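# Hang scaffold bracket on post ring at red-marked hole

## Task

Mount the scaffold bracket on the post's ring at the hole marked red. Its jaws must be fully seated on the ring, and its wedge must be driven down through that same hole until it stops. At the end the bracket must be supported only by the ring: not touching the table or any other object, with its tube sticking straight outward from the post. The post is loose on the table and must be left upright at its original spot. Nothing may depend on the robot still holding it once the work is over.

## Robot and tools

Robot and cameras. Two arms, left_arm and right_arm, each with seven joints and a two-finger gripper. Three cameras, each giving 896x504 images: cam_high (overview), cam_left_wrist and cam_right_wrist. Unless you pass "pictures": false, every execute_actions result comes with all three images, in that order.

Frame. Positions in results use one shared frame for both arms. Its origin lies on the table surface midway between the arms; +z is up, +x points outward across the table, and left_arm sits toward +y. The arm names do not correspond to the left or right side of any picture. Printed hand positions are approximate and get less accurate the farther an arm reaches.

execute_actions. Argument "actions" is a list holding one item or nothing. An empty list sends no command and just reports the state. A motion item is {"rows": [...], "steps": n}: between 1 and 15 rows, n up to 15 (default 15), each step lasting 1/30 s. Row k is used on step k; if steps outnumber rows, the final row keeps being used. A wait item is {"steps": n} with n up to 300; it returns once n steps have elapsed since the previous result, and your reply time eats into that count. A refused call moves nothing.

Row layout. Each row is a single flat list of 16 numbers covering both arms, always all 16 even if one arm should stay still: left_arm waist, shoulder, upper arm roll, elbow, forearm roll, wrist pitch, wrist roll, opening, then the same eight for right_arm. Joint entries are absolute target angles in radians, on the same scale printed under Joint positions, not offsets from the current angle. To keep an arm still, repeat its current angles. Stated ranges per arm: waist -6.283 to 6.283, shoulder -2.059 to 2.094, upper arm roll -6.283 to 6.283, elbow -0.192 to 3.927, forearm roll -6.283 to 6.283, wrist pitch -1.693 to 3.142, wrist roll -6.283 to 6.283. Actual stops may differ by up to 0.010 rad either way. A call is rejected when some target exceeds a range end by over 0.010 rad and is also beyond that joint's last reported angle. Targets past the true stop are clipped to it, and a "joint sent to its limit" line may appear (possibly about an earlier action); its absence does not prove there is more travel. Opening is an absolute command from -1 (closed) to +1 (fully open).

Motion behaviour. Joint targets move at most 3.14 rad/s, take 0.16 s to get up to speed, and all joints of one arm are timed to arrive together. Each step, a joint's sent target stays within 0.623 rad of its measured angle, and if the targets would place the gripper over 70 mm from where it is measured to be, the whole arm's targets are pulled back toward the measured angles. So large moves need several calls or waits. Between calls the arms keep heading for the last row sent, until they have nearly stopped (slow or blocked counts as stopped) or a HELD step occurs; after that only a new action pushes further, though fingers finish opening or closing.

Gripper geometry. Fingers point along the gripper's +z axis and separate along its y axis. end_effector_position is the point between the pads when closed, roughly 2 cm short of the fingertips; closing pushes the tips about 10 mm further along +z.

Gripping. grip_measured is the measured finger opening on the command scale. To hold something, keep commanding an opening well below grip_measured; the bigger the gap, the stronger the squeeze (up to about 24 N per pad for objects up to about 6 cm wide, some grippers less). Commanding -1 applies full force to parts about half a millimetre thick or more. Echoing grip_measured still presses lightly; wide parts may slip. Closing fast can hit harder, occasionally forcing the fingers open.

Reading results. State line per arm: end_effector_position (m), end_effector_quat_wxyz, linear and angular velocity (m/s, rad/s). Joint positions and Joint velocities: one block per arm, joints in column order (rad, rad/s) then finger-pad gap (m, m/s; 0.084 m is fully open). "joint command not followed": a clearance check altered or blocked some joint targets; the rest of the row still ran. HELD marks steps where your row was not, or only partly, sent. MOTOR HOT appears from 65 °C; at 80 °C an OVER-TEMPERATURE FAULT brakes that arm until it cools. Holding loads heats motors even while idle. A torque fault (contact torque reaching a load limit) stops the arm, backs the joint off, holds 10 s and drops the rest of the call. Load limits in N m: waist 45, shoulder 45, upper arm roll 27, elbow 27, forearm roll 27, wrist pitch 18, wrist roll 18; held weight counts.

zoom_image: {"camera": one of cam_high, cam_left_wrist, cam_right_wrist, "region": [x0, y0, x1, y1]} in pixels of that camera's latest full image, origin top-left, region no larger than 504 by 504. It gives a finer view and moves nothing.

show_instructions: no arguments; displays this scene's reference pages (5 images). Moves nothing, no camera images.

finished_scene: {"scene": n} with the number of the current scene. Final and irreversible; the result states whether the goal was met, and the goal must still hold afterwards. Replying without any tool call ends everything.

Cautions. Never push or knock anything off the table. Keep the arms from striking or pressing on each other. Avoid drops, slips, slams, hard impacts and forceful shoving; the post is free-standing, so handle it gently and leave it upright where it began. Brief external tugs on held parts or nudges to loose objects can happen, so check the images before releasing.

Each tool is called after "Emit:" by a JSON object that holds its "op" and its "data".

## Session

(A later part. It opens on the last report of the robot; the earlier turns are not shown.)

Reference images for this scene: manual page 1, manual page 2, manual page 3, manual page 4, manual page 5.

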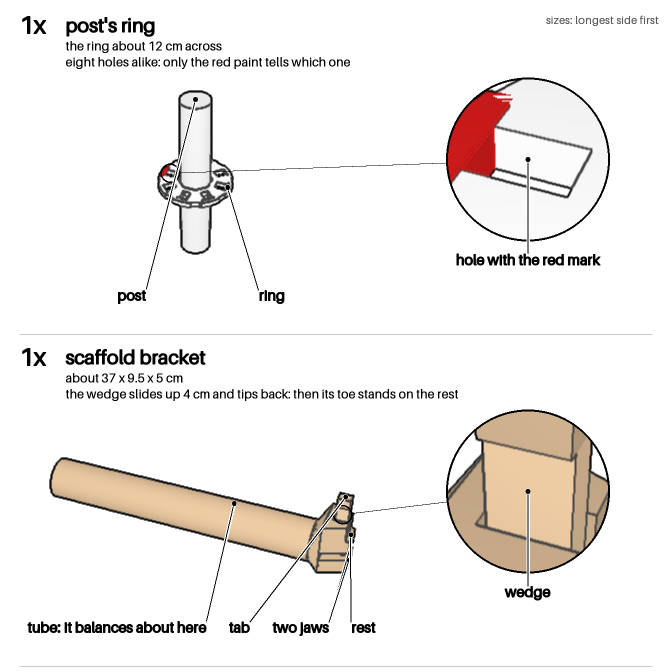

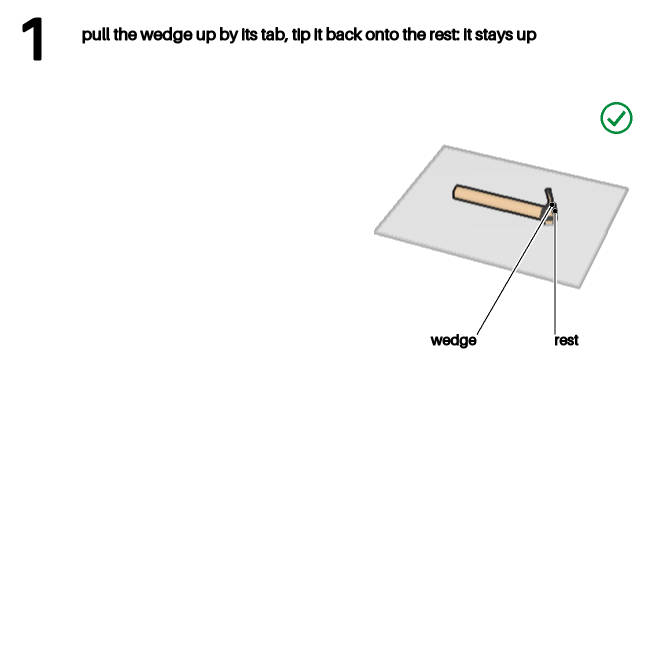

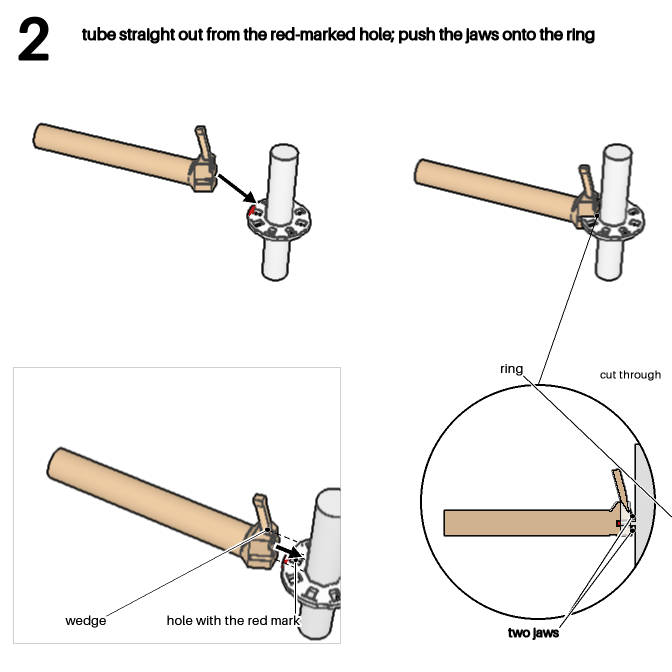

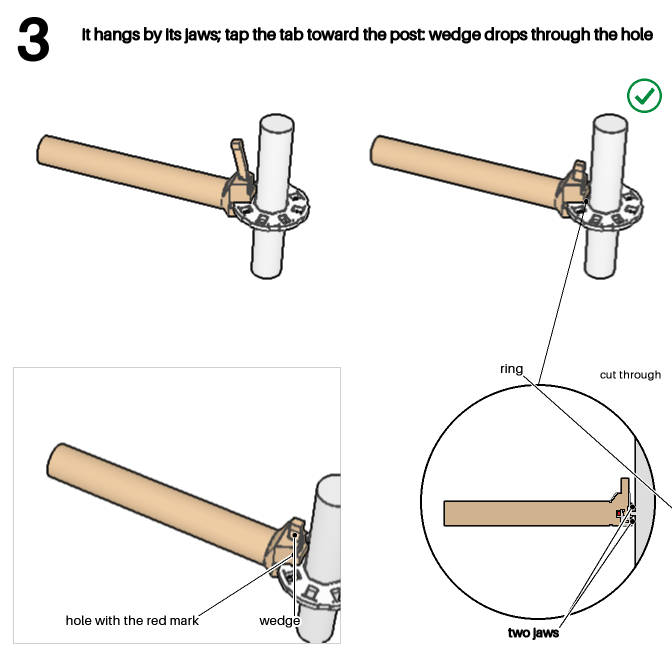

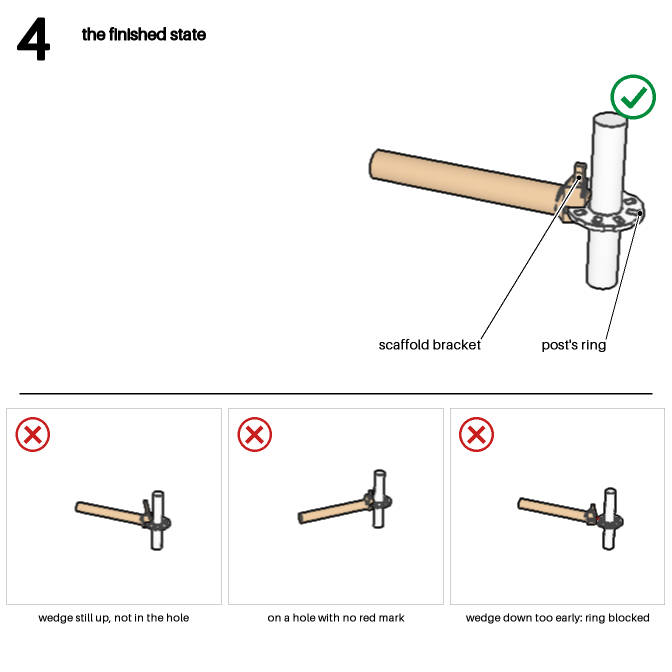

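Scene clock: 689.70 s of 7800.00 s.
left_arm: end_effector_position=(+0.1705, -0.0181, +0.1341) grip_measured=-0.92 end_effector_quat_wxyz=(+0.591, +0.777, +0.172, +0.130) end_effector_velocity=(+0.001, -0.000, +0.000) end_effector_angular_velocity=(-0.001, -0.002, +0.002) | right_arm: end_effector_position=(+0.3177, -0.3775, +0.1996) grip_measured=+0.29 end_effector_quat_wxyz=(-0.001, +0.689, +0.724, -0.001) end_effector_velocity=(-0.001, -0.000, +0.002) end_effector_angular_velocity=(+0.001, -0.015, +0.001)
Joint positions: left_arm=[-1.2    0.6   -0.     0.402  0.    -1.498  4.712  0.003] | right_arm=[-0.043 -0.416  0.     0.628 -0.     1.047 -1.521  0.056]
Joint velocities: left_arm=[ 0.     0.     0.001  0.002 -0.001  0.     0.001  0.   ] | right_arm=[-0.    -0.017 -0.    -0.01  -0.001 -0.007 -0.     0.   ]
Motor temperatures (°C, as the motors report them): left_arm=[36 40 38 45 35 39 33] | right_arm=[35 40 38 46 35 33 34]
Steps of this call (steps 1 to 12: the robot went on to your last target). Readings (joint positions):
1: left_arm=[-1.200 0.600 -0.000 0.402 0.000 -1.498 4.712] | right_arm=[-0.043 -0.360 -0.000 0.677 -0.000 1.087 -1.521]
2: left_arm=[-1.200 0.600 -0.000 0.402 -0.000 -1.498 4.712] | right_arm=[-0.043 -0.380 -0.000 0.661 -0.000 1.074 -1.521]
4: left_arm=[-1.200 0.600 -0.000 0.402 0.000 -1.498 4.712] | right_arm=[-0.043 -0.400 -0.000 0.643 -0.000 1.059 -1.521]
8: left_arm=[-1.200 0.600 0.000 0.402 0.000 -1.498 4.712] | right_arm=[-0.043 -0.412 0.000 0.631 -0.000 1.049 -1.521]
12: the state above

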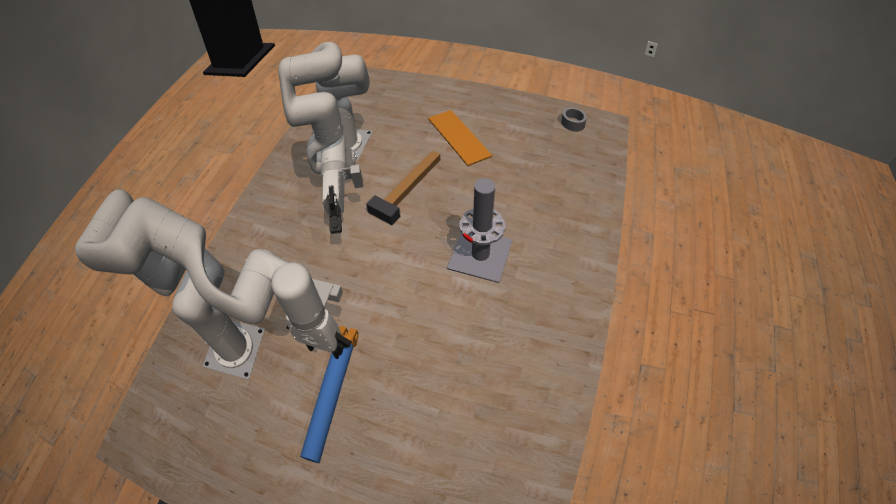

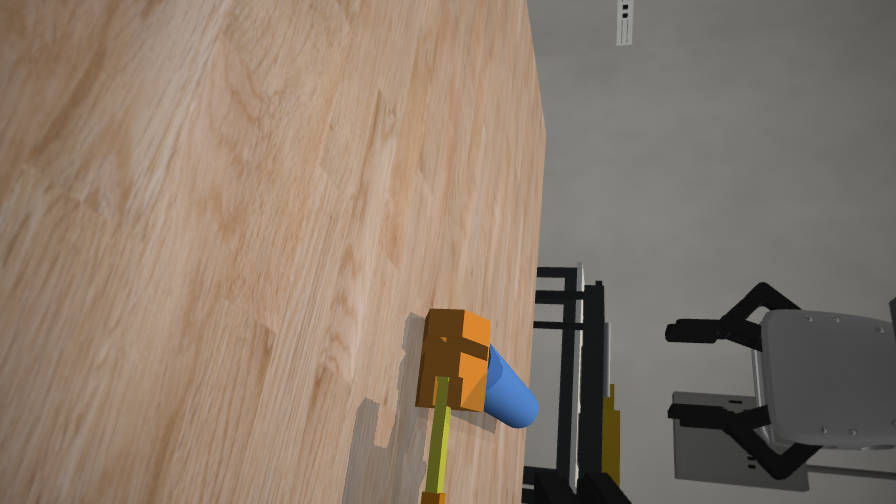

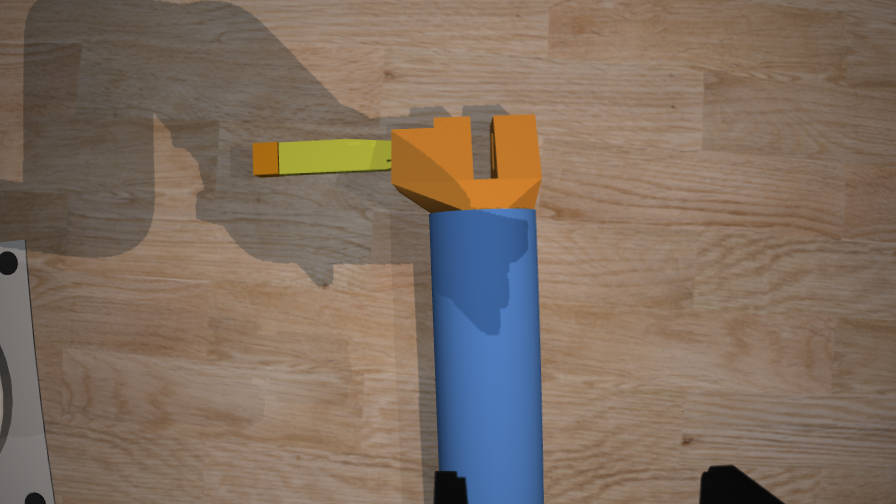

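Emit:
{"op": "execute_actions", "data": {"actions": [{"rows": [[-1.2,0.6,0,0.4018,0,-1.4982,4.712,-0.9,-0.0414,-0.4197,0,0.6257,0,1.0453,-1.5154,0.3],[-1.2,0.6,0,0.4018,0,-1.4982,4.712,-0.9,-0.0378,-0.4214,0,0.6217,0,1.0431,-1.4992,0.3],[-1.2,0.6,0,0.4018,0,-1.4982,4.712,-0.9,-0.0318,-0.4244,0,0.6150,0,1.0393,-1.4724,0.3],[-1.2,0.6,0,0.4018,0,-1.4982,4.712,-0.9,-0.0235,-0.4284,0,0.6058,0,1.0341,-1.4352,0.3],[-1.2,0.6,0,0.4018,0,-1.4982,4.712,-0.9,-0.0130,-0.4335,0,0.5940,0,1.0274,-1.3882,0.3],[-1.2,0.6,0,0.4018,0,-1.4982,4.712,-0.9,-0.0004,-0.4396,0,0.5800,0,1.0195,-1.3317,0.3],[-1.2,0.6,0,0.4018,0,-1.4982,4.712,-0.9,0.0142,-0.4467,0,0.5637,0,1.0103,-1.2665,0.3],[-1.2,0.6,0,0.4018,0,-1.4982,4.712,-0.9,0.0305,-0.4546,0,0.5455,0,1.0000,-1.1933,0.3],[-1.2,0.6,0,0.4018,0,-1.4982,4.712,-0.9,0.0485,-0.4633,0,0.5254,0,0.9887,-1.1127,0.3],[-1.2,0.6,0,0.4018,0,-1.4982,4.712,-0.9,0.0679,-0.4728,0,0.5038,0,0.9764,-1.0259,0.3],[-1.2,0.6,0,0.4018,0,-1.4982,4.712,-0.9,0.0886,-0.4828,0,0.4807,0,0.9634,-0.9335,0.3],[-1.2,0.6,0,0.4018,0,-1.4982,4.712,-0.9,0.1102,-0.4932,0,0.4566,0,0.9498,-0.8368,0.3],[-1.2,0.6,0,0.4018,0,-1.4982,4.712,-0.9,0.1325,-0.5041,0,0.4317,0,0.9357,-0.7367,0.3],[-1.2,0.6,0,0.4018,0,-1.4982,4.712,-0.9,0.1554,-0.5152,0,0.4062,0,0.9213,-0.6344,0.3],[-1.2,0.6,0,0.4018,0,-1.4982,4.712,-0.9,0.1785,-0.5264,0,0.3804,0,0.9068,-0.5309,0.3]], "steps": 15}], "pictures": false}}

Emit:
{"op": "execute_actions", "data": {"actions": [{"rows": [[-1.2,0.6,0,0.4018,0,-1.4982,4.712,-0.9,0.2016,-0.5376,0,0.3546,0,0.8922,-0.4274,0.3],[-1.2,0.6,0,0.4018,0,-1.4982,4.712,-0.9,0.2244,-0.5487,0,0.3291,0,0.8778,-0.3251,0.3],[-1.2,0.6,0,0.4018,0,-1.4982,4.712,-0.9,0.2468,-0.5596,0,0.3042,0,0.8637,-0.2250,0.3],[-1.2,0.6,0,0.4018,0,-1.4982,4.712,-0.9,0.2684,-0.5700,0,0.2801,0,0.8501,-0.1283,0.3],[-1.2,0.6,0,0.4018,0,-1.4982,4.712,-0.9,0.2890,-0.5801,0,0.2571,0,0.8371,-0.0360,0.3],[-1.2,0.6,0,0.4018,0,-1.4982,4.712,-0.9,0.3084,-0.5895,0,0.2354,0,0.8248,0.0509,0.3],[-1.2,0.6,0,0.4018,0,-1.4982,4.712,-0.9,0.3264,-0.5982,0,0.2153,0,0.8135,0.1315,0.3],[-1.2,0.6,0,0.4018,0,-1.4982,4.712,-0.9,0.3428,-0.6061,0,0.1971,0,0.8032,0.2047,0.3],[-1.2,0.6,0,0.4018,0,-1.4982,4.712,-0.9,0.3573,-0.6132,0,0.1808,0,0.7940,0.2699,0.3],[-1.2,0.6,0,0.4018,0,-1.4982,4.712,-0.9,0.3699,-0.6193,0,0.1668,0,0.7861,0.3264,0.3],[-1.2,0.6,0,0.4018,0,-1.4982,4.712,-0.9,0.3804,-0.6244,0,0.1550,0,0.7794,0.3734,0.3],[-1.2,0.6,0,0.4018,0,-1.4982,4.712,-0.9,0.3887,-0.6284,0,0.1458,0,0.7742,0.4105,0.3],[-1.2,0.6,0,0.4018,0,-1.4982,4.712,-0.9,0.3947,-0.6314,0,0.1391,0,0.7704,0.4373,0.3],[-1.2,0.6,0,0.4018,0,-1.4982,4.712,-0.9,0.3983,-0.6331,0,0.1351,0,0.7682,0.4536,0.3],[-1.2,0.6,0,0.4018,0,-1.4982,4.712,-0.9,0.3996,-0.6337,0,0.1338,0,0.7674,0.4590,0.3]], "steps": 15}], "pictures": false}}

Emit:
{"op": "execute_actions", "data": {"actions": [{"steps": 12}]}}

Scene clock: 785.80 s of 7800.00 s.
left_arm: end_effector_position=(+0.1705, -0.0181, +0.1341) grip_measured=-0.92 end_effector_quat_wxyz=(+0.591, +0.777, +0.172, +0.130) end_effector_velocity=(-0.000, -0.000, +0.000) end_effector_angular_velocity=(-0.000, -0.000, -0.001) | right_arm: end_effector_position=(+0.2864, -0.3429, +0.1706) grip_measured=+0.29 end_effector_quat_wxyz=(+0.000, +0.824, +0.567, +0.000) end_effector_velocity=(-0.151, +0.138, -0.132) end_effector_angular_velocity=(+0.000, +0.002, -1.830)
Joint positions: left_arm=[-1.2    0.6    0.     0.402 -0.    -1.498  4.712  0.003] | right_arm=[ 0.077 -0.477  0.     0.494  0.     0.971 -0.987  0.056]
Joint velocities: left_arm=[-0.001  0.    -0.     0.    -0.     0.     0.    -0.   ] | right_arm=[ 0.531 -0.258  0.001 -0.592  0.002 -0.332  2.361 -0.   ]
Motor temperatures (°C, as the motors report them): left_arm=[36 40 38 44 35 39 33] | right_arm=[35 39 38 48 35 33 34]
Steps of this call (steps 1 to 30: the robot went on to your last target; steps 31 to 90: nothing new was sent; then 92.60 s passed at rest; steps 91 to 105: all 15 steps of this action). Readings (joint positions):
91: left_arm=[-1.200 0.600 0.000 0.402 -0.000 -1.498 4.712] | right_arm=[-0.043 -0.419 -0.000 0.627 -0.000 1.046 -1.521]
92: left_arm=[-1.200 0.600 0.000 0.402 -0.000 -1.498 4.712] | right_arm=[-0.042 -0.419 -0.000 0.627 -0.000 1.046 -1.519]
94: left_arm=[-1.200 0.600 0.000 0.402 -0.000 -1.498 4.712] | right_arm=[-0.039 -0.421 -0.000 0.624 -0.000 1.044 -1.505]
98: left_arm=[-1.200 0.600 -0.000 0.402 -0.000 -1.498 4.712] | right_arm=[-0.018 -0.431 -0.000 0.599 -0.000 1.030 -1.407]
105: the state above

Scene clock: 786.30 s of 7800.00 s.
left_arm: end_effector_position=(+0.1705, -0.0181, +0.1341) grip_measured=-0.92 end_effector_quat_wxyz=(+0.591, +0.777, +0.172, +0.130) end_effector_velocity=(+0.001, +0.001, -0.000) end_effector_angular_velocity=(+0.001, -0.000, +0.002) | right_arm: end_effector_position=(+0.1956, -0.2916, +0.0989) grip_measured=+0.29 end_effector_quat_wxyz=(+0.000, +0.994, +0.106, -0.000) end_effector_velocity=(-0.127, +0.036, -0.094) end_effector_angular_velocity=(-0.003, +0.002, -1.296)
Joint positions: left_arm=[-1.2    0.6    0.     0.402 -0.    -1.498  4.712  0.003] | right_arm=[ 0.363 -0.616  0.     0.174 -0.     0.791  0.293  0.056]
Joint velocities: left_arm=[ 0.001 -0.     0.    -0.001 -0.     0.     0.001 -0.   ] | right_arm=[ 0.375 -0.183 -0.    -0.42   0.001 -0.234  1.671 -0.   ]
Motor temperatures (°C, as the motors report them): left_arm=[36 40 38 44 35 39 33] | right_arm=[35 39 38 48 35 33 34]
Steps of this call (steps 1 to 15: all 15 steps of this action). Readings (joint positions):
1: left_arm=[-1.200 0.600 0.000 0.402 -0.000 -1.498 4.712] | right_arm=[0.095 -0.486 0.000 0.474 0.000 0.960 -0.906]
2: left_arm=[-1.200 0.600 -0.000 0.402 0.000 -1.498 4.712] | right_arm=[0.114 -0.495 0.000 0.452 0.000 0.948 -0.821]
4: left_arm=[-1.200 0.600 0.000 0.402 0.000 -1.498 4.712] | right_arm=[0.154 -0.515 0.000 0.408 0.000 0.922 -0.641]
8: left_arm=[-1.200 0.600 0.000 0.402 -0.000 -1.498 4.712] | right_arm=[0.238 -0.555 0.000 0.314 0.000 0.869 -0.265]
15: the state above

Scene clock: 786.70 s of 7800.00 s.
left_arm: end_effector_position=(+0.1705, -0.0181, +0.1341) grip_measured=-0.92 end_effector_quat_wxyz=(+0.591, +0.777, +0.172, +0.130) end_effector_velocity=(+0.001, +0.000, +0.000) end_effector_angular_velocity=(-0.000, -0.000, +0.001) | right_arm: end_effector_position=(+0.1840, -0.2883, +0.0904) grip_measured=+0.29 end_effector_quat_wxyz=(-0.000, +0.999, +0.042, +0.000) end_effector_velocity=(-0.003, -0.000, -0.002) end_effector_angular_velocity=(-0.002, +0.003, -0.015)
Joint positions: left_arm=[-1.2    0.6    0.     0.402  0.    -1.498  4.712  0.003] | right_arm=[ 0.399 -0.633 -0.     0.135 -0.     0.768  0.457  0.056]
Joint velocities: left_arm=[ 0.001  0.     0.     0.    -0.    -0.    -0.    -0.   ] | right_arm=[ 0.005 -0.003  0.001 -0.009  0.    -0.002  0.02  -0.   ]
Motor temperatures (°C, as the motors report them): left_arm=[36 40 38 44 35 39 33] | right_arm=[35 39 38 48 35 33 34]
Steps of this call (steps 1 to 12: the robot went on to your last target). Readings (joint positions):
1: left_arm=[-1.200 0.600 -0.000 0.402 0.000 -1.498 4.712] | right_arm=[0.374 -0.621 0.000 0.161 -0.000 0.784 0.343]
2: left_arm=[-1.200 0.600 0.000 0.402 -0.000 -1.498 4.712] | right_arm=[0.383 -0.625 0.000 0.152 -0.000 0.779 0.380]
4: left_arm=[-1.200 0.600 0.000 0.402 -0.000 -1.498 4.712] | right_arm=[0.392 -0.630 -0.000 0.142 -0.000 0.773 0.422]
8: left_arm=[-1.200 0.600 -0.000 0.402 -0.000 -1.498 4.712] | right_arm=[0.397 -0.633 -0.000 0.137 -0.000 0.768 0.451]
12: the state above

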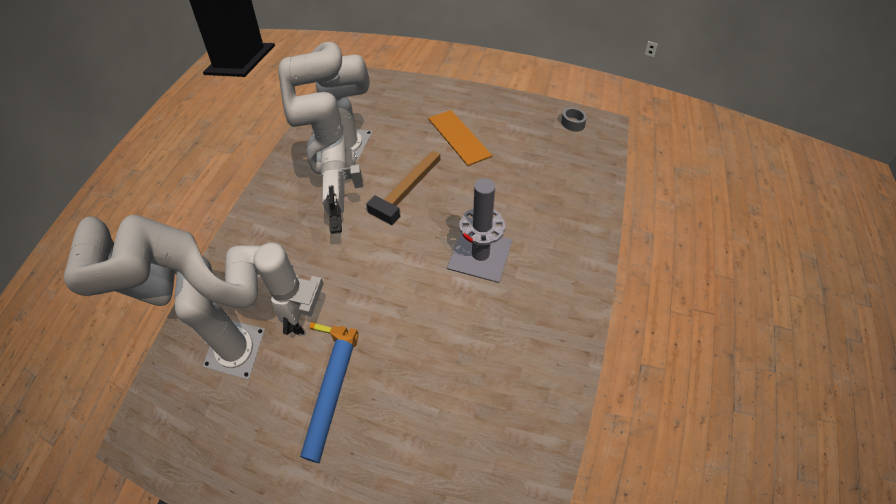

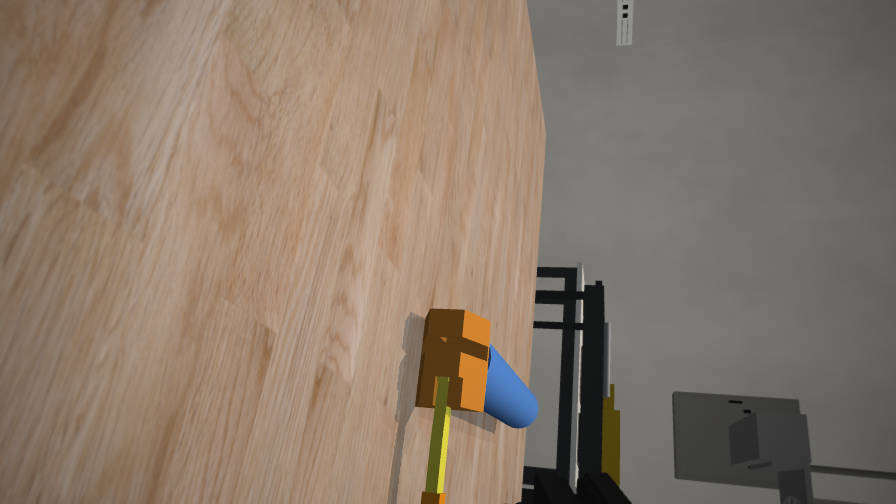

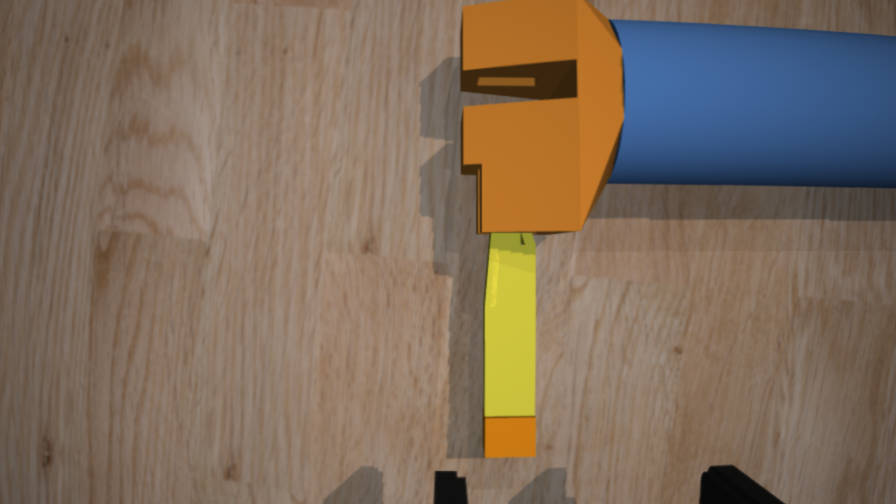

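Emit:
{"op": "execute_actions", "data": {"actions": [{"rows": [[-1.2,0.6,0,0.4018,0,-1.4982,4.712,-0.9,0.3995,-0.6305,0,0.1334,0,0.7638,0.4589,0.3],[-1.2,0.6,0,0.4018,0,-1.4982,4.712,-0.9,0.3993,-0.6210,0,0.1321,0,0.7529,0.4587,0.3],[-1.2,0.6,0,0.4018,0,-1.4982,4.712,-0.9,0.3989,-0.6056,0,0.1300,0,0.7354,0.4583,0.3],[-1.2,0.6,0,0.4018,0,-1.4982,4.712,-0.9,0.3984,-0.5850,0,0.1272,0,0.7121,0.4578,0.3],[-1.2,0.6,0,0.4018,0,-1.4982,4.712,-0.9,0.3978,-0.5601,0,0.1238,0,0.6838,0.4572,0.3],[-1.2,0.6,0,0.4018,0,-1.4982,4.712,-0.9,0.3970,-0.5320,0,0.1199,0,0.6518,0.4564,0.3],[-1.2,0.6,0,0.4018,0,-1.4982,4.712,-0.9,0.3963,-0.5019,0,0.1158,0,0.6176,0.4557,0.3],[-1.2,0.6,0,0.4018,0,-1.4982,4.712,-0.9,0.3955,-0.4711,0,0.1116,0,0.5826,0.4549,0.3],[-1.2,0.6,0,0.4018,0,-1.4982,4.712,-0.9,0.3948,-0.4410,0,0.1075,0,0.5484,0.4542,0.3],[-1.2,0.6,0,0.4018,0,-1.4982,4.712,-0.9,0.3941,-0.4129,0,0.1037,0,0.5165,0.4535,0.3],[-1.2,0.6,0,0.4018,0,-1.4982,4.712,-0.9,0.3934,-0.3880,0,0.1002,0,0.4881,0.4528,0.3],[-1.2,0.6,0,0.4018,0,-1.4982,4.712,-0.9,0.3929,-0.3674,0,0.0974,0,0.4648,0.4523,0.3],[-1.2,0.6,0,0.4018,0,-1.4982,4.712,-0.9,0.3925,-0.3520,0,0.0953,0,0.4473,0.4519,0.3],[-1.2,0.6,0,0.4018,0,-1.4982,4.712,-0.9,0.3923,-0.3425,0,0.0940,0,0.4364,0.4517,0.3],[-1.2,0.6,0,0.4018,0,-1.4982,4.712,-0.9,0.3922,-0.3393,0,0.0936,0,0.4328,0.4516,0.3]], "steps": 15}], "pictures": false}}

Emit:
{"op": "execute_actions", "data": {"actions": [{"steps": 6}], "pictures": false}}

Emit:
{"op": "execute_actions", "data": {"actions": [{"rows": [[-1.2,0.6,0,0.4018,0,-1.4982,4.712,-0.9,0.3913,-0.3398,0,0.0932,0,0.4330,0.4507,0.3],[-1.2,0.6,0,0.4018,0,-1.4982,4.712,-0.9,0.3885,-0.3415,0,0.0920,0,0.4334,0.4479,0.3],[-1.2,0.6,0,0.4018,0,-1.4982,4.712,-0.9,0.3841,-0.3441,0,0.0901,0,0.4341,0.4435,0.3],[-1.2,0.6,0,0.4018,0,-1.4982,4.712,-0.9,0.3782,-0.3476,0,0.0876,0,0.4351,0.4376,0.3],[-1.2,0.6,0,0.4018,0,-1.4982,4.712,-0.9,0.3710,-0.3519,0,0.0845,0,0.4363,0.4304,0.3],[-1.2,0.6,0,0.4018,0,-1.4982,4.712,-0.9,0.3629,-0.3567,0,0.0810,0,0.4376,0.4223,0.3],[-1.2,0.6,0,0.4018,0,-1.4982,4.712,-0.9,0.3542,-0.3618,0,0.0773,0,0.4390,0.4136,0.3],[-1.2,0.6,0,0.4018,0,-1.4982,4.712,-0.9,0.3453,-0.3671,0,0.0734,0,0.4405,0.4047,0.3],[-1.2,0.6,0,0.4018,0,-1.4982,4.712,-0.9,0.3366,-0.3722,0,0.0697,0,0.4419,0.3960,0.3],[-1.2,0.6,0,0.4018,0,-1.4982,4.712,-0.9,0.3285,-0.3770,0,0.0662,0,0.4432,0.3879,0.3],[-1.2,0.6,0,0.4018,0,-1.4982,4.712,-0.9,0.3213,-0.3813,0,0.0631,0,0.4444,0.3807,0.3],[-1.2,0.6,0,0.4018,0,-1.4982,4.712,-0.9,0.3154,-0.3848,0,0.0606,0,0.4454,0.3748,0.3],[-1.2,0.6,0,0.4018,0,-1.4982,4.712,-0.9,0.3110,-0.3874,0,0.0587,0,0.4461,0.3704,0.3],[-1.2,0.6,0,0.4018,0,-1.4982,4.712,-0.9,0.3082,-0.3891,0,0.0575,0,0.4465,0.3676,0.3],[-1.2,0.6,0,0.4018,0,-1.4982,4.712,-0.9,0.3073,-0.3896,0,0.0571,0,0.4467,0.3667,0.3]], "steps": 15}], "pictures": false}}

Emit:
{"op": "execute_actions", "data": {"actions": [{"steps": 10}]}}

Scene clock: 850.70 s of 7800.00 s.
left_arm: end_effector_position=(+0.1705, -0.0181, +0.1341) grip_measured=-0.92 end_effector_quat_wxyz=(+0.591, +0.777, +0.172, +0.130) end_effector_velocity=(+0.001, +0.001, -0.000) end_effector_angular_velocity=(+0.000, +0.001, +0.003) | right_arm: end_effector_position=(+0.1873, -0.2877, +0.0408) grip_measured=+0.29 end_effector_quat_wxyz=(+0.001, +0.999, +0.041, -0.001) end_effector_velocity=(-0.011, -0.010, -0.123) end_effector_angular_velocity=(-0.014, +0.022, +0.000)
Joint positions: left_arm=[-1.2    0.6   -0.     0.402 -0.    -1.498  4.712  0.003] | right_arm=[ 0.394 -0.392  0.     0.1   -0.     0.495  0.453  0.056]
Joint velocities: left_arm=[ 0.002 -0.    -0.001 -0.001 -0.001 -0.    -0.     0.   ] | right_arm=[-0.015  0.604  0.    -0.088 -0.001 -0.666 -0.014 -0.   ]
Motor temperatures (°C, as the motors report them): left_arm=[36 40 38 44 35 39 33] | right_arm=[35 38 38 48 35 33 34]
Steps of this call (steps 1 to 30: the robot went on to your last target; steps 31 to 90: nothing new was sent; then 60.50 s passed at rest; steps 91 to 105: all 15 steps of this action). Readings (joint positions):
91: left_arm=[-1.200 0.600 -0.000 0.402 0.000 -1.498 4.712] | right_arm=[0.400 -0.634 -0.000 0.134 -0.000 0.767 0.459]
92: left_arm=[-1.200 0.600 0.000 0.402 -0.000 -1.498 4.712] | right_arm=[0.400 -0.633 -0.000 0.134 -0.000 0.766 0.459]
94: left_arm=[-1.200 0.600 0.000 0.402 -0.000 -1.498 4.712] | right_arm=[0.399 -0.625 -0.000 0.133 0.000 0.756 0.459]
98: left_arm=[-1.200 0.600 0.000 0.402 -0.000 -1.498 4.712] | right_arm=[0.398 -0.567 -0.000 0.125 0.000 0.690 0.457]
105: the state above

Scene clock: 850.90 s of 7800.00 s.
left_arm: end_effector_position=(+0.1705, -0.0181, +0.1341) grip_measured=-0.92 end_effector_quat_wxyz=(+0.591, +0.777, +0.172, +0.130) end_effector_velocity=(+0.000, +0.000, -0.000) end_effector_angular_velocity=(+0.001, -0.000, +0.001) | right_arm: end_effector_position=(+0.1877, -0.2879, +0.0320) grip_measured=+0.29 end_effector_quat_wxyz=(-0.000, +0.999, +0.041, +0.000) end_effector_velocity=(+0.007, +0.004, -0.005) end_effector_angular_velocity=(+0.014, -0.024, +0.001)
Joint positions: left_arm=[-1.2    0.6    0.     0.402  0.    -1.498  4.712  0.003] | right_arm=[ 0.392 -0.345 -0.     0.094  0.     0.439  0.452  0.056]
Joint velocities: left_arm=[-0.     0.     0.    -0.    -0.001  0.     0.    -0.   ] | right_arm=[-0.001  0.046 -0.     0.001 -0.002 -0.072 -0.002  0.   ]
Motor temperatures (°C, as the motors report them): left_arm=[36 40 38 44 35 39 33] | right_arm=[35 38 38 48 35 33 34]
Steps of this call (steps 1 to 6: the robot went on to your last target). Readings (joint positions):
1: left_arm=[-1.200 0.600 0.000 0.402 0.000 -1.498 4.712] | right_arm=[0.393 -0.374 0.000 0.098 -0.000 0.475 0.453]
2: left_arm=[-1.200 0.600 -0.000 0.402 0.000 -1.498 4.712] | right_arm=[0.393 -0.362 0.000 0.096 -0.000 0.462 0.452]
4: left_arm=[-1.200 0.600 -0.000 0.402 -0.000 -1.498 4.712] | right_arm=[0.393 -0.350 0.000 0.094 -0.000 0.446 0.452]
6: the state above

Scene clock: 851.40 s of 7800.00 s.
left_arm: end_effector_position=(+0.1705, -0.0181, +0.1341) grip_measured=-0.92 end_effector_quat_wxyz=(+0.591, +0.777, +0.172, +0.130) end_effector_velocity=(+0.001, -0.000, +0.000) end_effector_angular_velocity=(-0.001, -0.001, +0.001) | right_arm: end_effector_position=(+0.1876, -0.3073, +0.0312) grip_measured=+0.29 end_effector_quat_wxyz=(-0.000, +0.999, +0.041, +0.000) end_effector_velocity=(-0.001, -0.039, +0.000) end_effector_angular_velocity=(+0.001, -0.001, -0.005)
Joint positions: left_arm=[-1.2    0.6   -0.     0.402  0.    -1.498  4.712  0.003] | right_arm=[ 0.32  -0.382  0.     0.063  0.     0.445  0.38   0.056]
Joint velocities: left_arm=[ 0.     0.     0.     0.001 -0.    -0.    -0.    -0.   ] | right_arm=[-0.148 -0.087 -0.003 -0.062 -0.001  0.023 -0.145  0.   ]
Motor temperatures (°C, as the motors report them): left_arm=[36 40 38 44 35 39 33] | right_arm=[35 38 38 48 35 33 34]
Steps of this call (steps 1 to 15: all 15 steps of this action). Readings (joint positions):
1: left_arm=[-1.200 0.600 -0.000 0.402 -0.000 -1.498 4.712] | right_arm=[0.392 -0.343 -0.000 0.094 0.000 0.437 0.452]
2: left_arm=[-1.200 0.600 -0.000 0.402 -0.000 -1.498 4.712] | right_arm=[0.392 -0.343 0.000 0.094 -0.000 0.436 0.451]
4: left_arm=[-1.200 0.600 0.000 0.402 -0.000 -1.498 4.712] | right_arm=[0.389 -0.343 0.000 0.093 -0.000 0.435 0.448]
8: left_arm=[-1.200 0.600 -0.000 0.402 -0.000 -1.498 4.712] | right_arm=[0.370 -0.353 0.000 0.084 -0.000 0.437 0.430]
15: the state above

Scene clock: 851.73 s of 7800.00 s.
left_arm: end_effector_position=(+0.1705, -0.0181, +0.1341) grip_measured=-0.92 end_effector_quat_wxyz=(+0.591, +0.777, +0.172, +0.130) end_effector_velocity=(+0.000, -0.000, +0.000) end_effector_angular_velocity=(-0.000, +0.000, +0.001) | right_arm: end_effector_position=(+0.1875, -0.3107, +0.0311) grip_measured=+0.29 end_effector_quat_wxyz=(-0.000, +0.999, +0.042, +0.000) end_effector_velocity=(-0.000, -0.001, -0.000) end_effector_angular_velocity=(-0.000, +0.001, +0.001)
Joint positions: left_arm=[-1.2    0.6   -0.     0.402  0.    -1.498  4.712  0.003] | right_arm=[ 0.308 -0.389  0.     0.057  0.     0.447  0.367  0.056]
Joint velocities: left_arm=[ 0.     0.     0.     0.001 -0.     0.    -0.    -0.   ] | right_arm=[-0.004 -0.002 -0.001 -0.002  0.     0.001 -0.005  0.   ]
Motor temperatures (°C, as the motors report them): left_arm=[36 40 38 44 35 39 33] | right_arm=[35 38 38 48 35 33 34]
Steps of this call (steps 1 to 10: the robot went on to your last target). Readings (joint positions):
1: left_arm=[-1.200 0.600 0.000 0.402 -0.000 -1.498 4.712] | right_arm=[0.316 -0.385 0.000 0.061 0.000 0.445 0.376]
2: left_arm=[-1.200 0.600 -0.000 0.402 -0.000 -1.498 4.712] | right_arm=[0.313 -0.386 0.000 0.060 0.000 0.446 0.373]
4: left_arm=[-1.200 0.600 0.000 0.402 0.000 -1.498 4.712] | right_arm=[0.310 -0.388 0.000 0.058 0.000 0.446 0.369]
8: left_arm=[-1.200 0.600 -0.000 0.402 0.000 -1.498 4.712] | right_arm=[0.308 -0.389 0.000 0.058 0.000 0.447 0.367]
10: the state above

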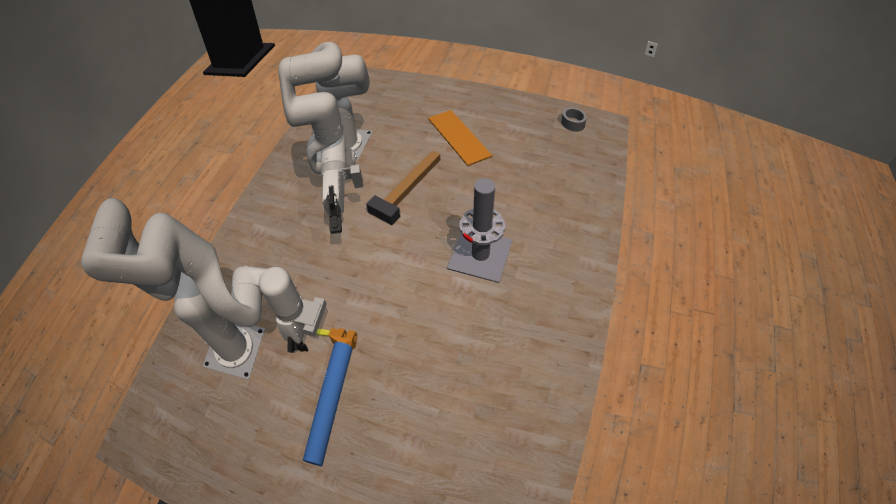

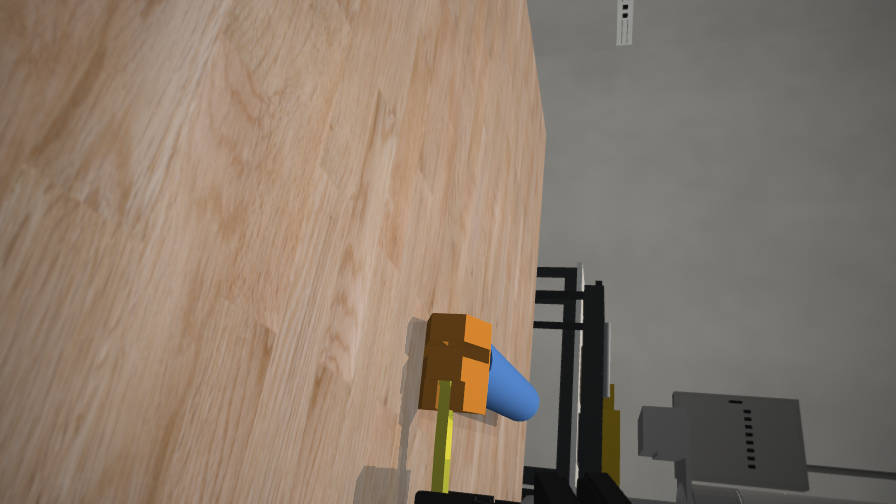

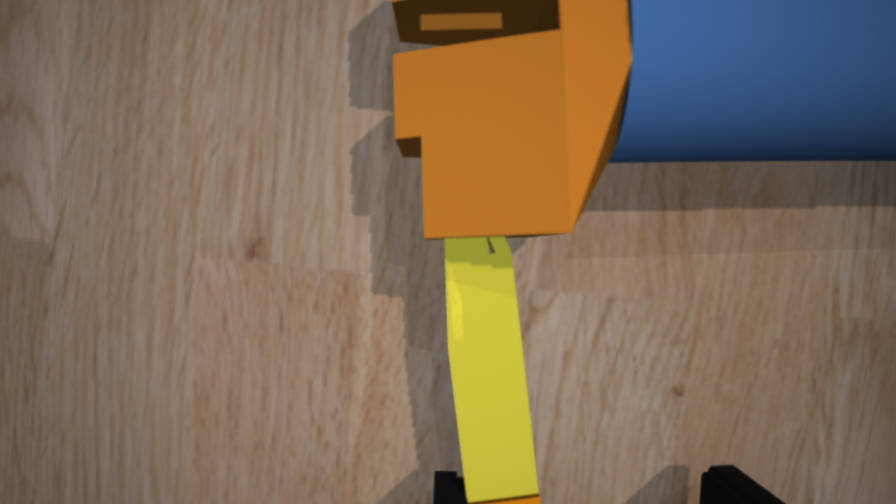

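Emit:
{"op": "execute_actions", "data": {"actions": [{"rows": [[-1.2,0.6,0,0.4018,0,-1.4982,4.712,-0.9,0.3081,-0.3889,0,0.0577,0,0.4465,0.3662,0.3],[-1.2,0.6,0,0.4018,0,-1.4982,4.712,-0.9,0.3104,-0.3866,0,0.0593,0,0.4460,0.3646,0.3],[-1.2,0.6,0,0.4018,0,-1.4982,4.712,-0.9,0.3142,-0.3830,0,0.0620,0,0.4451,0.3621,0.3],[-1.2,0.6,0,0.4018,0,-1.4982,4.712,-0.9,0.3192,-0.3782,0,0.0656,0,0.4439,0.3588,0.3],[-1.2,0.6,0,0.4018,0,-1.4982,4.712,-0.9,0.3253,-0.3724,0,0.0700,0,0.4424,0.3548,0.3],[-1.2,0.6,0,0.4018,0,-1.4982,4.712,-0.9,0.3322,-0.3659,0,0.0749,0,0.4408,0.3502,0.3],[-1.2,0.6,0,0.4018,0,-1.4982,4.712,-0.9,0.3395,-0.3588,0,0.0802,0,0.4390,0.3453,0.3],[-1.2,0.6,0,0.4018,0,-1.4982,4.712,-0.9,0.3471,-0.3516,0,0.0856,0,0.4373,0.3403,0.3],[-1.2,0.6,0,0.4018,0,-1.4982,4.712,-0.9,0.3544,-0.3446,0,0.0909,0,0.4355,0.3354,0.3],[-1.2,0.6,0,0.4018,0,-1.4982,4.712,-0.9,0.3613,-0.3381,0,0.0958,0,0.4339,0.3309,0.25],[-1.2,0.6,0,0.4018,0,-1.4982,4.712,-0.9,0.3674,-0.3322,0,0.1002,0,0.4324,0.3268,0.18],[-1.2,0.6,0,0.4018,0,-1.4982,4.712,-0.9,0.3724,-0.3274,0,0.1038,0,0.4312,0.3235,0.1],[-1.2,0.6,0,0.4018,0,-1.4982,4.712,-0.9,0.3762,-0.3238,0,0.1065,0,0.4303,0.3210,0.0],[-1.2,0.6,0,0.4018,0,-1.4982,4.712,-0.9,0.3785,-0.3216,0,0.1082,0,0.4298,0.3194,-0.1],[-1.2,0.6,0,0.4018,0,-1.4982,4.712,-0.9,0.3793,-0.3209,0,0.1087,0,0.4296,0.3189,-0.2]], "steps": 15}], "pictures": false}}

Emit:
{"op": "execute_actions", "data": {"actions": [{"rows": [[-1.2,0.6,0,0.4018,0,-1.4982,4.712,-0.9,0.3793,-0.3209,0,0.1087,0,0.4296,0.3189,-0.28],[-1.2,0.6,0,0.4018,0,-1.4982,4.712,-0.9,0.3793,-0.3209,0,0.1087,0,0.4296,0.3189,-0.36],[-1.2,0.6,0,0.4018,0,-1.4982,4.712,-0.9,0.3793,-0.3209,0,0.1087,0,0.4296,0.3189,-0.43],[-1.2,0.6,0,0.4018,0,-1.4982,4.712,-0.9,0.3793,-0.3209,0,0.1087,0,0.4296,0.3189,-0.49],[-1.2,0.6,0,0.4018,0,-1.4982,4.712,-0.9,0.3793,-0.3209,0,0.1087,0,0.4296,0.3189,-0.54],[-1.2,0.6,0,0.4018,0,-1.4982,4.712,-0.9,0.3793,-0.3209,0,0.1087,0,0.4296,0.3189,-0.58],[-1.2,0.6,0,0.4018,0,-1.4982,4.712,-0.9,0.3793,-0.3209,0,0.1087,0,0.4296,0.3189,-0.62],[-1.2,0.6,0,0.4018,0,-1.4982,4.712,-0.9,0.3793,-0.3209,0,0.1087,0,0.4296,0.3189,-0.66],[-1.2,0.6,0,0.4018,0,-1.4982,4.712,-0.9,0.3793,-0.3209,0,0.1087,0,0.4296,0.3189,-0.72],[-1.2,0.6,0,0.4018,0,-1.4982,4.712,-0.9,0.3793,-0.3209,0,0.1087,0,0.4296,0.3189,-0.8],[-1.2,0.6,0,0.4018,0,-1.4982,4.712,-0.9,0.3793,-0.3209,0,0.1087,0,0.4296,0.3189,-0.85]], "steps": 14}]}}

Emit:
{"op": "execute_actions", "data": {"actions": [{"rows": [[-1.2,0.6,0,0.4018,0,-1.4982,4.712,-0.9,0.3795,-0.3214,0,0.1083,0,0.4297,0.3191,-0.85],[-1.2,0.6,0,0.4018,0,-1.4982,4.712,-0.9,0.3801,-0.3228,0,0.1072,0,0.4300,0.3197,-0.85],[-1.2,0.6,0,0.4018,0,-1.4982,4.712,-0.9,0.3810,-0.3250,0,0.1055,0,0.4305,0.3206,-0.85],[-1.2,0.6,0,0.4018,0,-1.4982,4.712,-0.9,0.3821,-0.3278,0,0.1033,0,0.4312,0.3217,-0.85],[-1.2,0.6,0,0.4018,0,-1.4982,4.712,-0.9,0.3834,-0.3309,0,0.1010,0,0.4319,0.3230,-0.85],[-1.2,0.6,0,0.4018,0,-1.4982,4.712,-0.9,0.3847,-0.3340,0,0.0986,0,0.4325,0.3243,-0.85],[-1.2,0.6,0,0.4018,0,-1.4982,4.712,-0.9,0.3858,-0.3368,0,0.0964,0,0.4332,0.3254,-0.85],[-1.2,0.6,0,0.4018,0,-1.4982,4.712,-0.9,0.3867,-0.3390,0,0.0947,0,0.4337,0.3263,-0.85],[-1.2,0.6,0,0.4018,0,-1.4982,4.712,-0.9,0.3873,-0.3404,0,0.0936,0,0.4340,0.3269,-0.85],[-1.2,0.6,0,0.4018,0,-1.4982,4.712,-0.9,0.3875,-0.3409,0,0.0932,0,0.4341,0.3271,-0.85]], "steps": 15}]}}

Scene clock: 906.47 s of 7800.00 s.
left_arm: end_effector_position=(+0.1705, -0.0181, +0.1341) grip_measured=-0.92 end_effector_quat_wxyz=(+0.591, +0.777, +0.172, +0.130) end_effector_velocity=(-0.000, -0.000, +0.000) end_effector_angular_velocity=(-0.001, +0.001, -0.000) | right_arm: end_effector_position=(+0.1923, -0.2919, +0.0311) grip_measured=-0.14 end_effector_quat_wxyz=(+0.000, +0.996, +0.092, -0.000) end_effector_velocity=(+0.008, +0.039, -0.001) end_effector_angular_velocity=(-0.001, -0.001, +0.207)
Joint positions: left_arm=[-1.2    0.6   -0.     0.402  0.    -1.498  4.712  0.003] | right_arm=[ 0.368 -0.331  0.     0.101 -0.     0.432  0.326  0.038]
Joint velocities: left_arm=[ 0.    -0.    -0.001  0.001  0.    -0.    -0.001 -0.   ] | right_arm=[ 0.122  0.117  0.002  0.088 -0.002 -0.029 -0.081 -0.133]
Motor temperatures (°C, as the motors report them): left_arm=[36 40 38 44 35 39 33] | right_arm=[35 38 38 46 35 33 34]
Steps of this call (steps 1 to 30: the robot went on to your last target; steps 31 to 90: nothing new was sent; then 51.23 s passed at rest; steps 91 to 105: all 15 steps of this action). Readings (joint positions):
91: left_arm=[-1.200 0.600 0.000 0.402 0.000 -1.498 4.712] | right_arm=[0.307 -0.390 -0.000 0.057 0.000 0.447 0.367]
92: left_arm=[-1.200 0.600 -0.000 0.402 -0.000 -1.498 4.712] | right_arm=[0.308 -0.389 -0.000 0.057 -0.000 0.447 0.367]
94: left_arm=[-1.200 0.600 0.000 0.402 0.000 -1.498 4.712] | right_arm=[0.310 -0.387 -0.000 0.059 -0.000 0.446 0.365]
98: left_arm=[-1.200 0.600 0.000 0.402 -0.000 -1.498 4.712] | right_arm=[0.326 -0.372 -0.001 0.070 -0.000 0.442 0.354]
105: the state above

Scene clock: 906.93 s of 7800.00 s.
left_arm: end_effector_position=(+0.1705, -0.0181, +0.1341) grip_measured=-0.92 end_effector_quat_wxyz=(+0.591, +0.777, +0.172, +0.130) end_effector_velocity=(+0.000, +0.000, -0.000) end_effector_angular_velocity=(+0.000, -0.000, +0.000) | right_arm: end_effector_position=(+0.1930, -0.2887, +0.0310) grip_measured=-0.67 end_effector_quat_wxyz=(-0.000, +0.995, +0.100, -0.000) end_effector_velocity=(-0.000, +0.001, -0.000) end_effector_angular_velocity=(-0.001, +0.000, +0.006)
Joint positions: left_arm=[-1.2    0.6    0.     0.402 -0.    -1.498  4.712  0.003] | right_arm=[ 0.379 -0.321 -0.     0.108  0.     0.43   0.319  0.015]
Joint velocities: left_arm=[ 0. -0. -0. -0. -0. -0.  0. -0.] | right_arm=[ 0.004  0.002  0.002  0.001 -0.     0.    -0.001  0.   ]
Motor temperatures (°C, as the motors report them): left_arm=[36 40 38 44 35 39 33] | right_arm=[35 38 38 46 35 33 34]
Steps of this call (steps 1 to 14: all 14 steps of this action). Readings (joint positions):
1: left_arm=[-1.200 0.600 0.000 0.402 -0.000 -1.498 4.712] | right_arm=[0.372 -0.328 0.000 0.104 -0.000 0.431 0.324]
2: left_arm=[-1.200 0.600 0.000 0.402 0.000 -1.498 4.712] | right_arm=[0.374 -0.325 0.000 0.105 -0.000 0.431 0.322]
4: left_arm=[-1.200 0.600 0.000 0.402 -0.000 -1.498 4.712] | right_arm=[0.377 -0.323 0.000 0.107 -0.000 0.430 0.321]
8: left_arm=[-1.200 0.600 -0.000 0.402 0.000 -1.498 4.712] | right_arm=[0.379 -0.322 -0.000 0.108 0.000 0.430 0.319]
14: the state above

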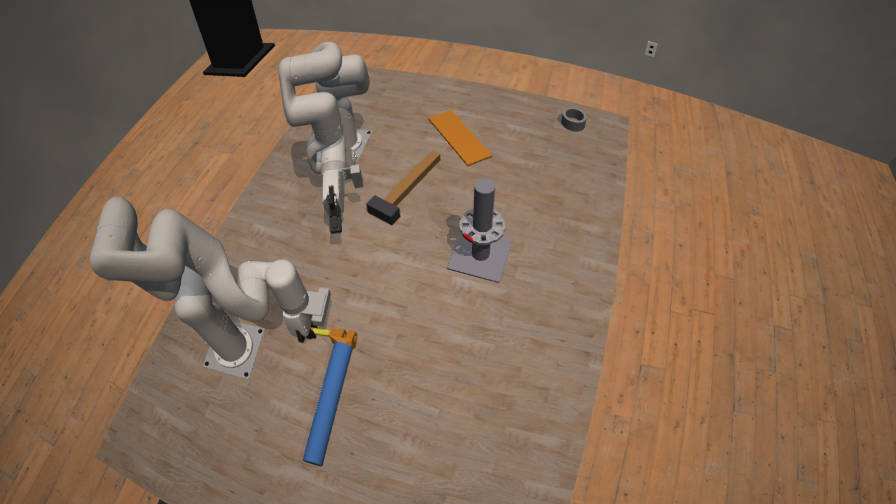

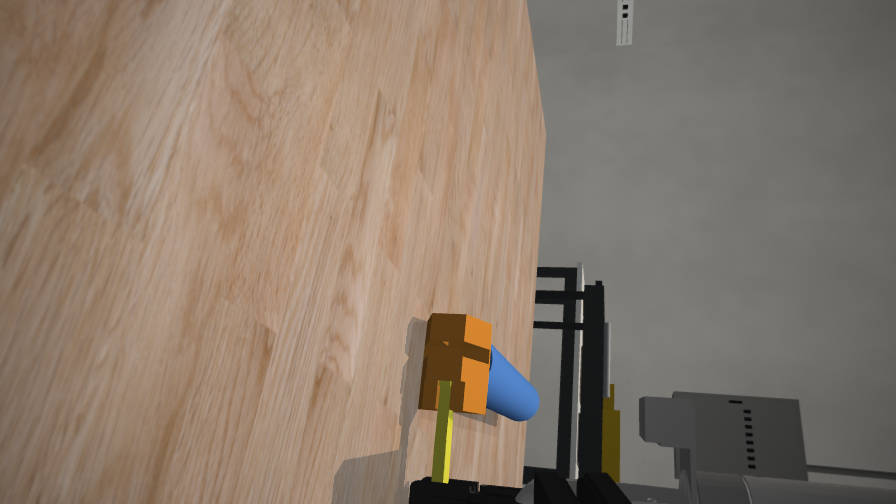

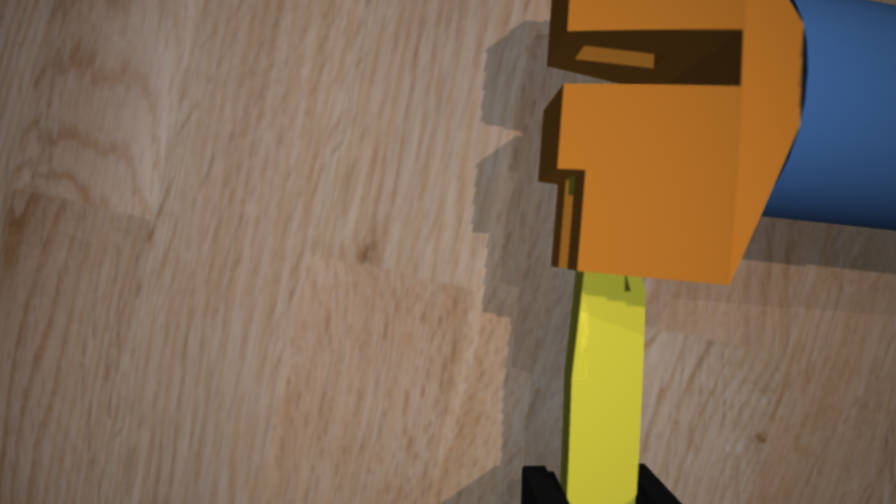

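Scene clock: 907.43 s of 7800.00 s.
left_arm: end_effector_position=(+0.1705, -0.0181, +0.1341) grip_measured=-0.92 end_effector_quat_wxyz=(+0.591, +0.777, +0.172, +0.130) end_effector_velocity=(+0.001, -0.000, +0.000) end_effector_angular_velocity=(-0.001, -0.001, +0.001) | right_arm: end_effector_position=(+0.1883, -0.2889, +0.0311) grip_measured=-0.67 end_effector_quat_wxyz=(-0.000, +0.995, +0.101, +0.000) end_effector_velocity=(-0.002, -0.000, +0.000) end_effector_angular_velocity=(+0.000, -0.000, +0.001)
Joint positions: left_arm=[-1.2    0.6   -0.     0.402  0.    -1.498  4.712  0.003] | right_arm=[ 0.387 -0.34   0.     0.094 -0.     0.434  0.327  0.015]
Joint velocities: left_arm=[ 0.001  0.     0.     0.001 -0.     0.     0.    -0.   ] | right_arm=[ 0.003 -0.009 -0.001 -0.006 -0.     0.003  0.002 -0.   ]
Motor temperatures (°C, as the motors report them): left_arm=[36 40 38 44 35 39 33] | right_arm=[35 38 38 46 35 33 34]
Steps of this call (steps 1 to 15: all 15 steps of this action). Readings (joint positions):
1: left_arm=[-1.200 0.600 0.000 0.402 -0.000 -1.498 4.712] | right_arm=[0.379 -0.321 -0.000 0.108 0.000 0.430 0.319]
2: left_arm=[-1.200 0.600 0.000 0.402 0.000 -1.498 4.712] | right_arm=[0.379 -0.321 -0.000 0.108 0.000 0.430 0.319]
4: left_arm=[-1.200 0.600 -0.000 0.402 -0.000 -1.498 4.712] | right_arm=[0.380 -0.322 -0.000 0.107 0.000 0.430 0.320]
8: left_arm=[-1.200 0.600 0.000 0.402 -0.000 -1.498 4.712] | right_arm=[0.383 -0.331 -0.000 0.101 0.000 0.432 0.323]
15: the state above

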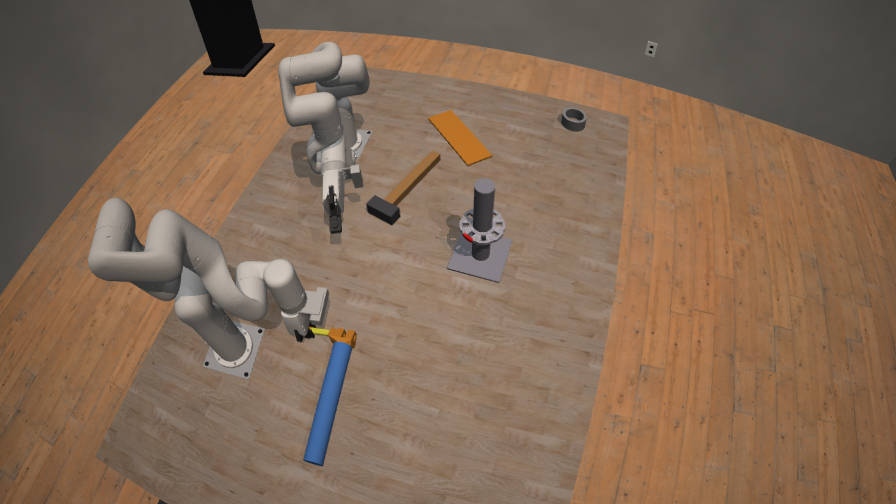

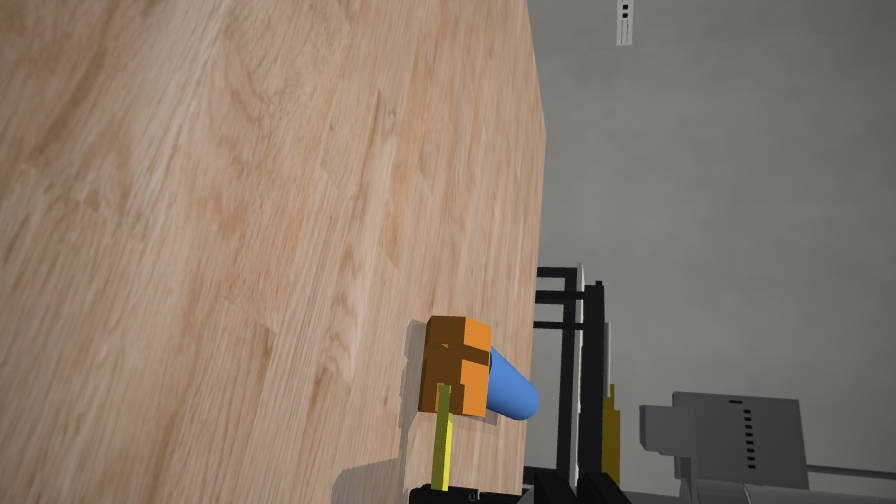

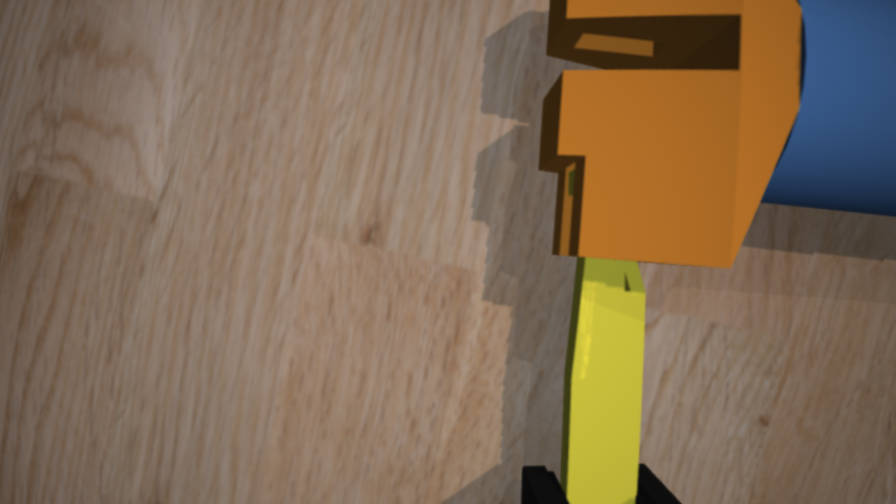

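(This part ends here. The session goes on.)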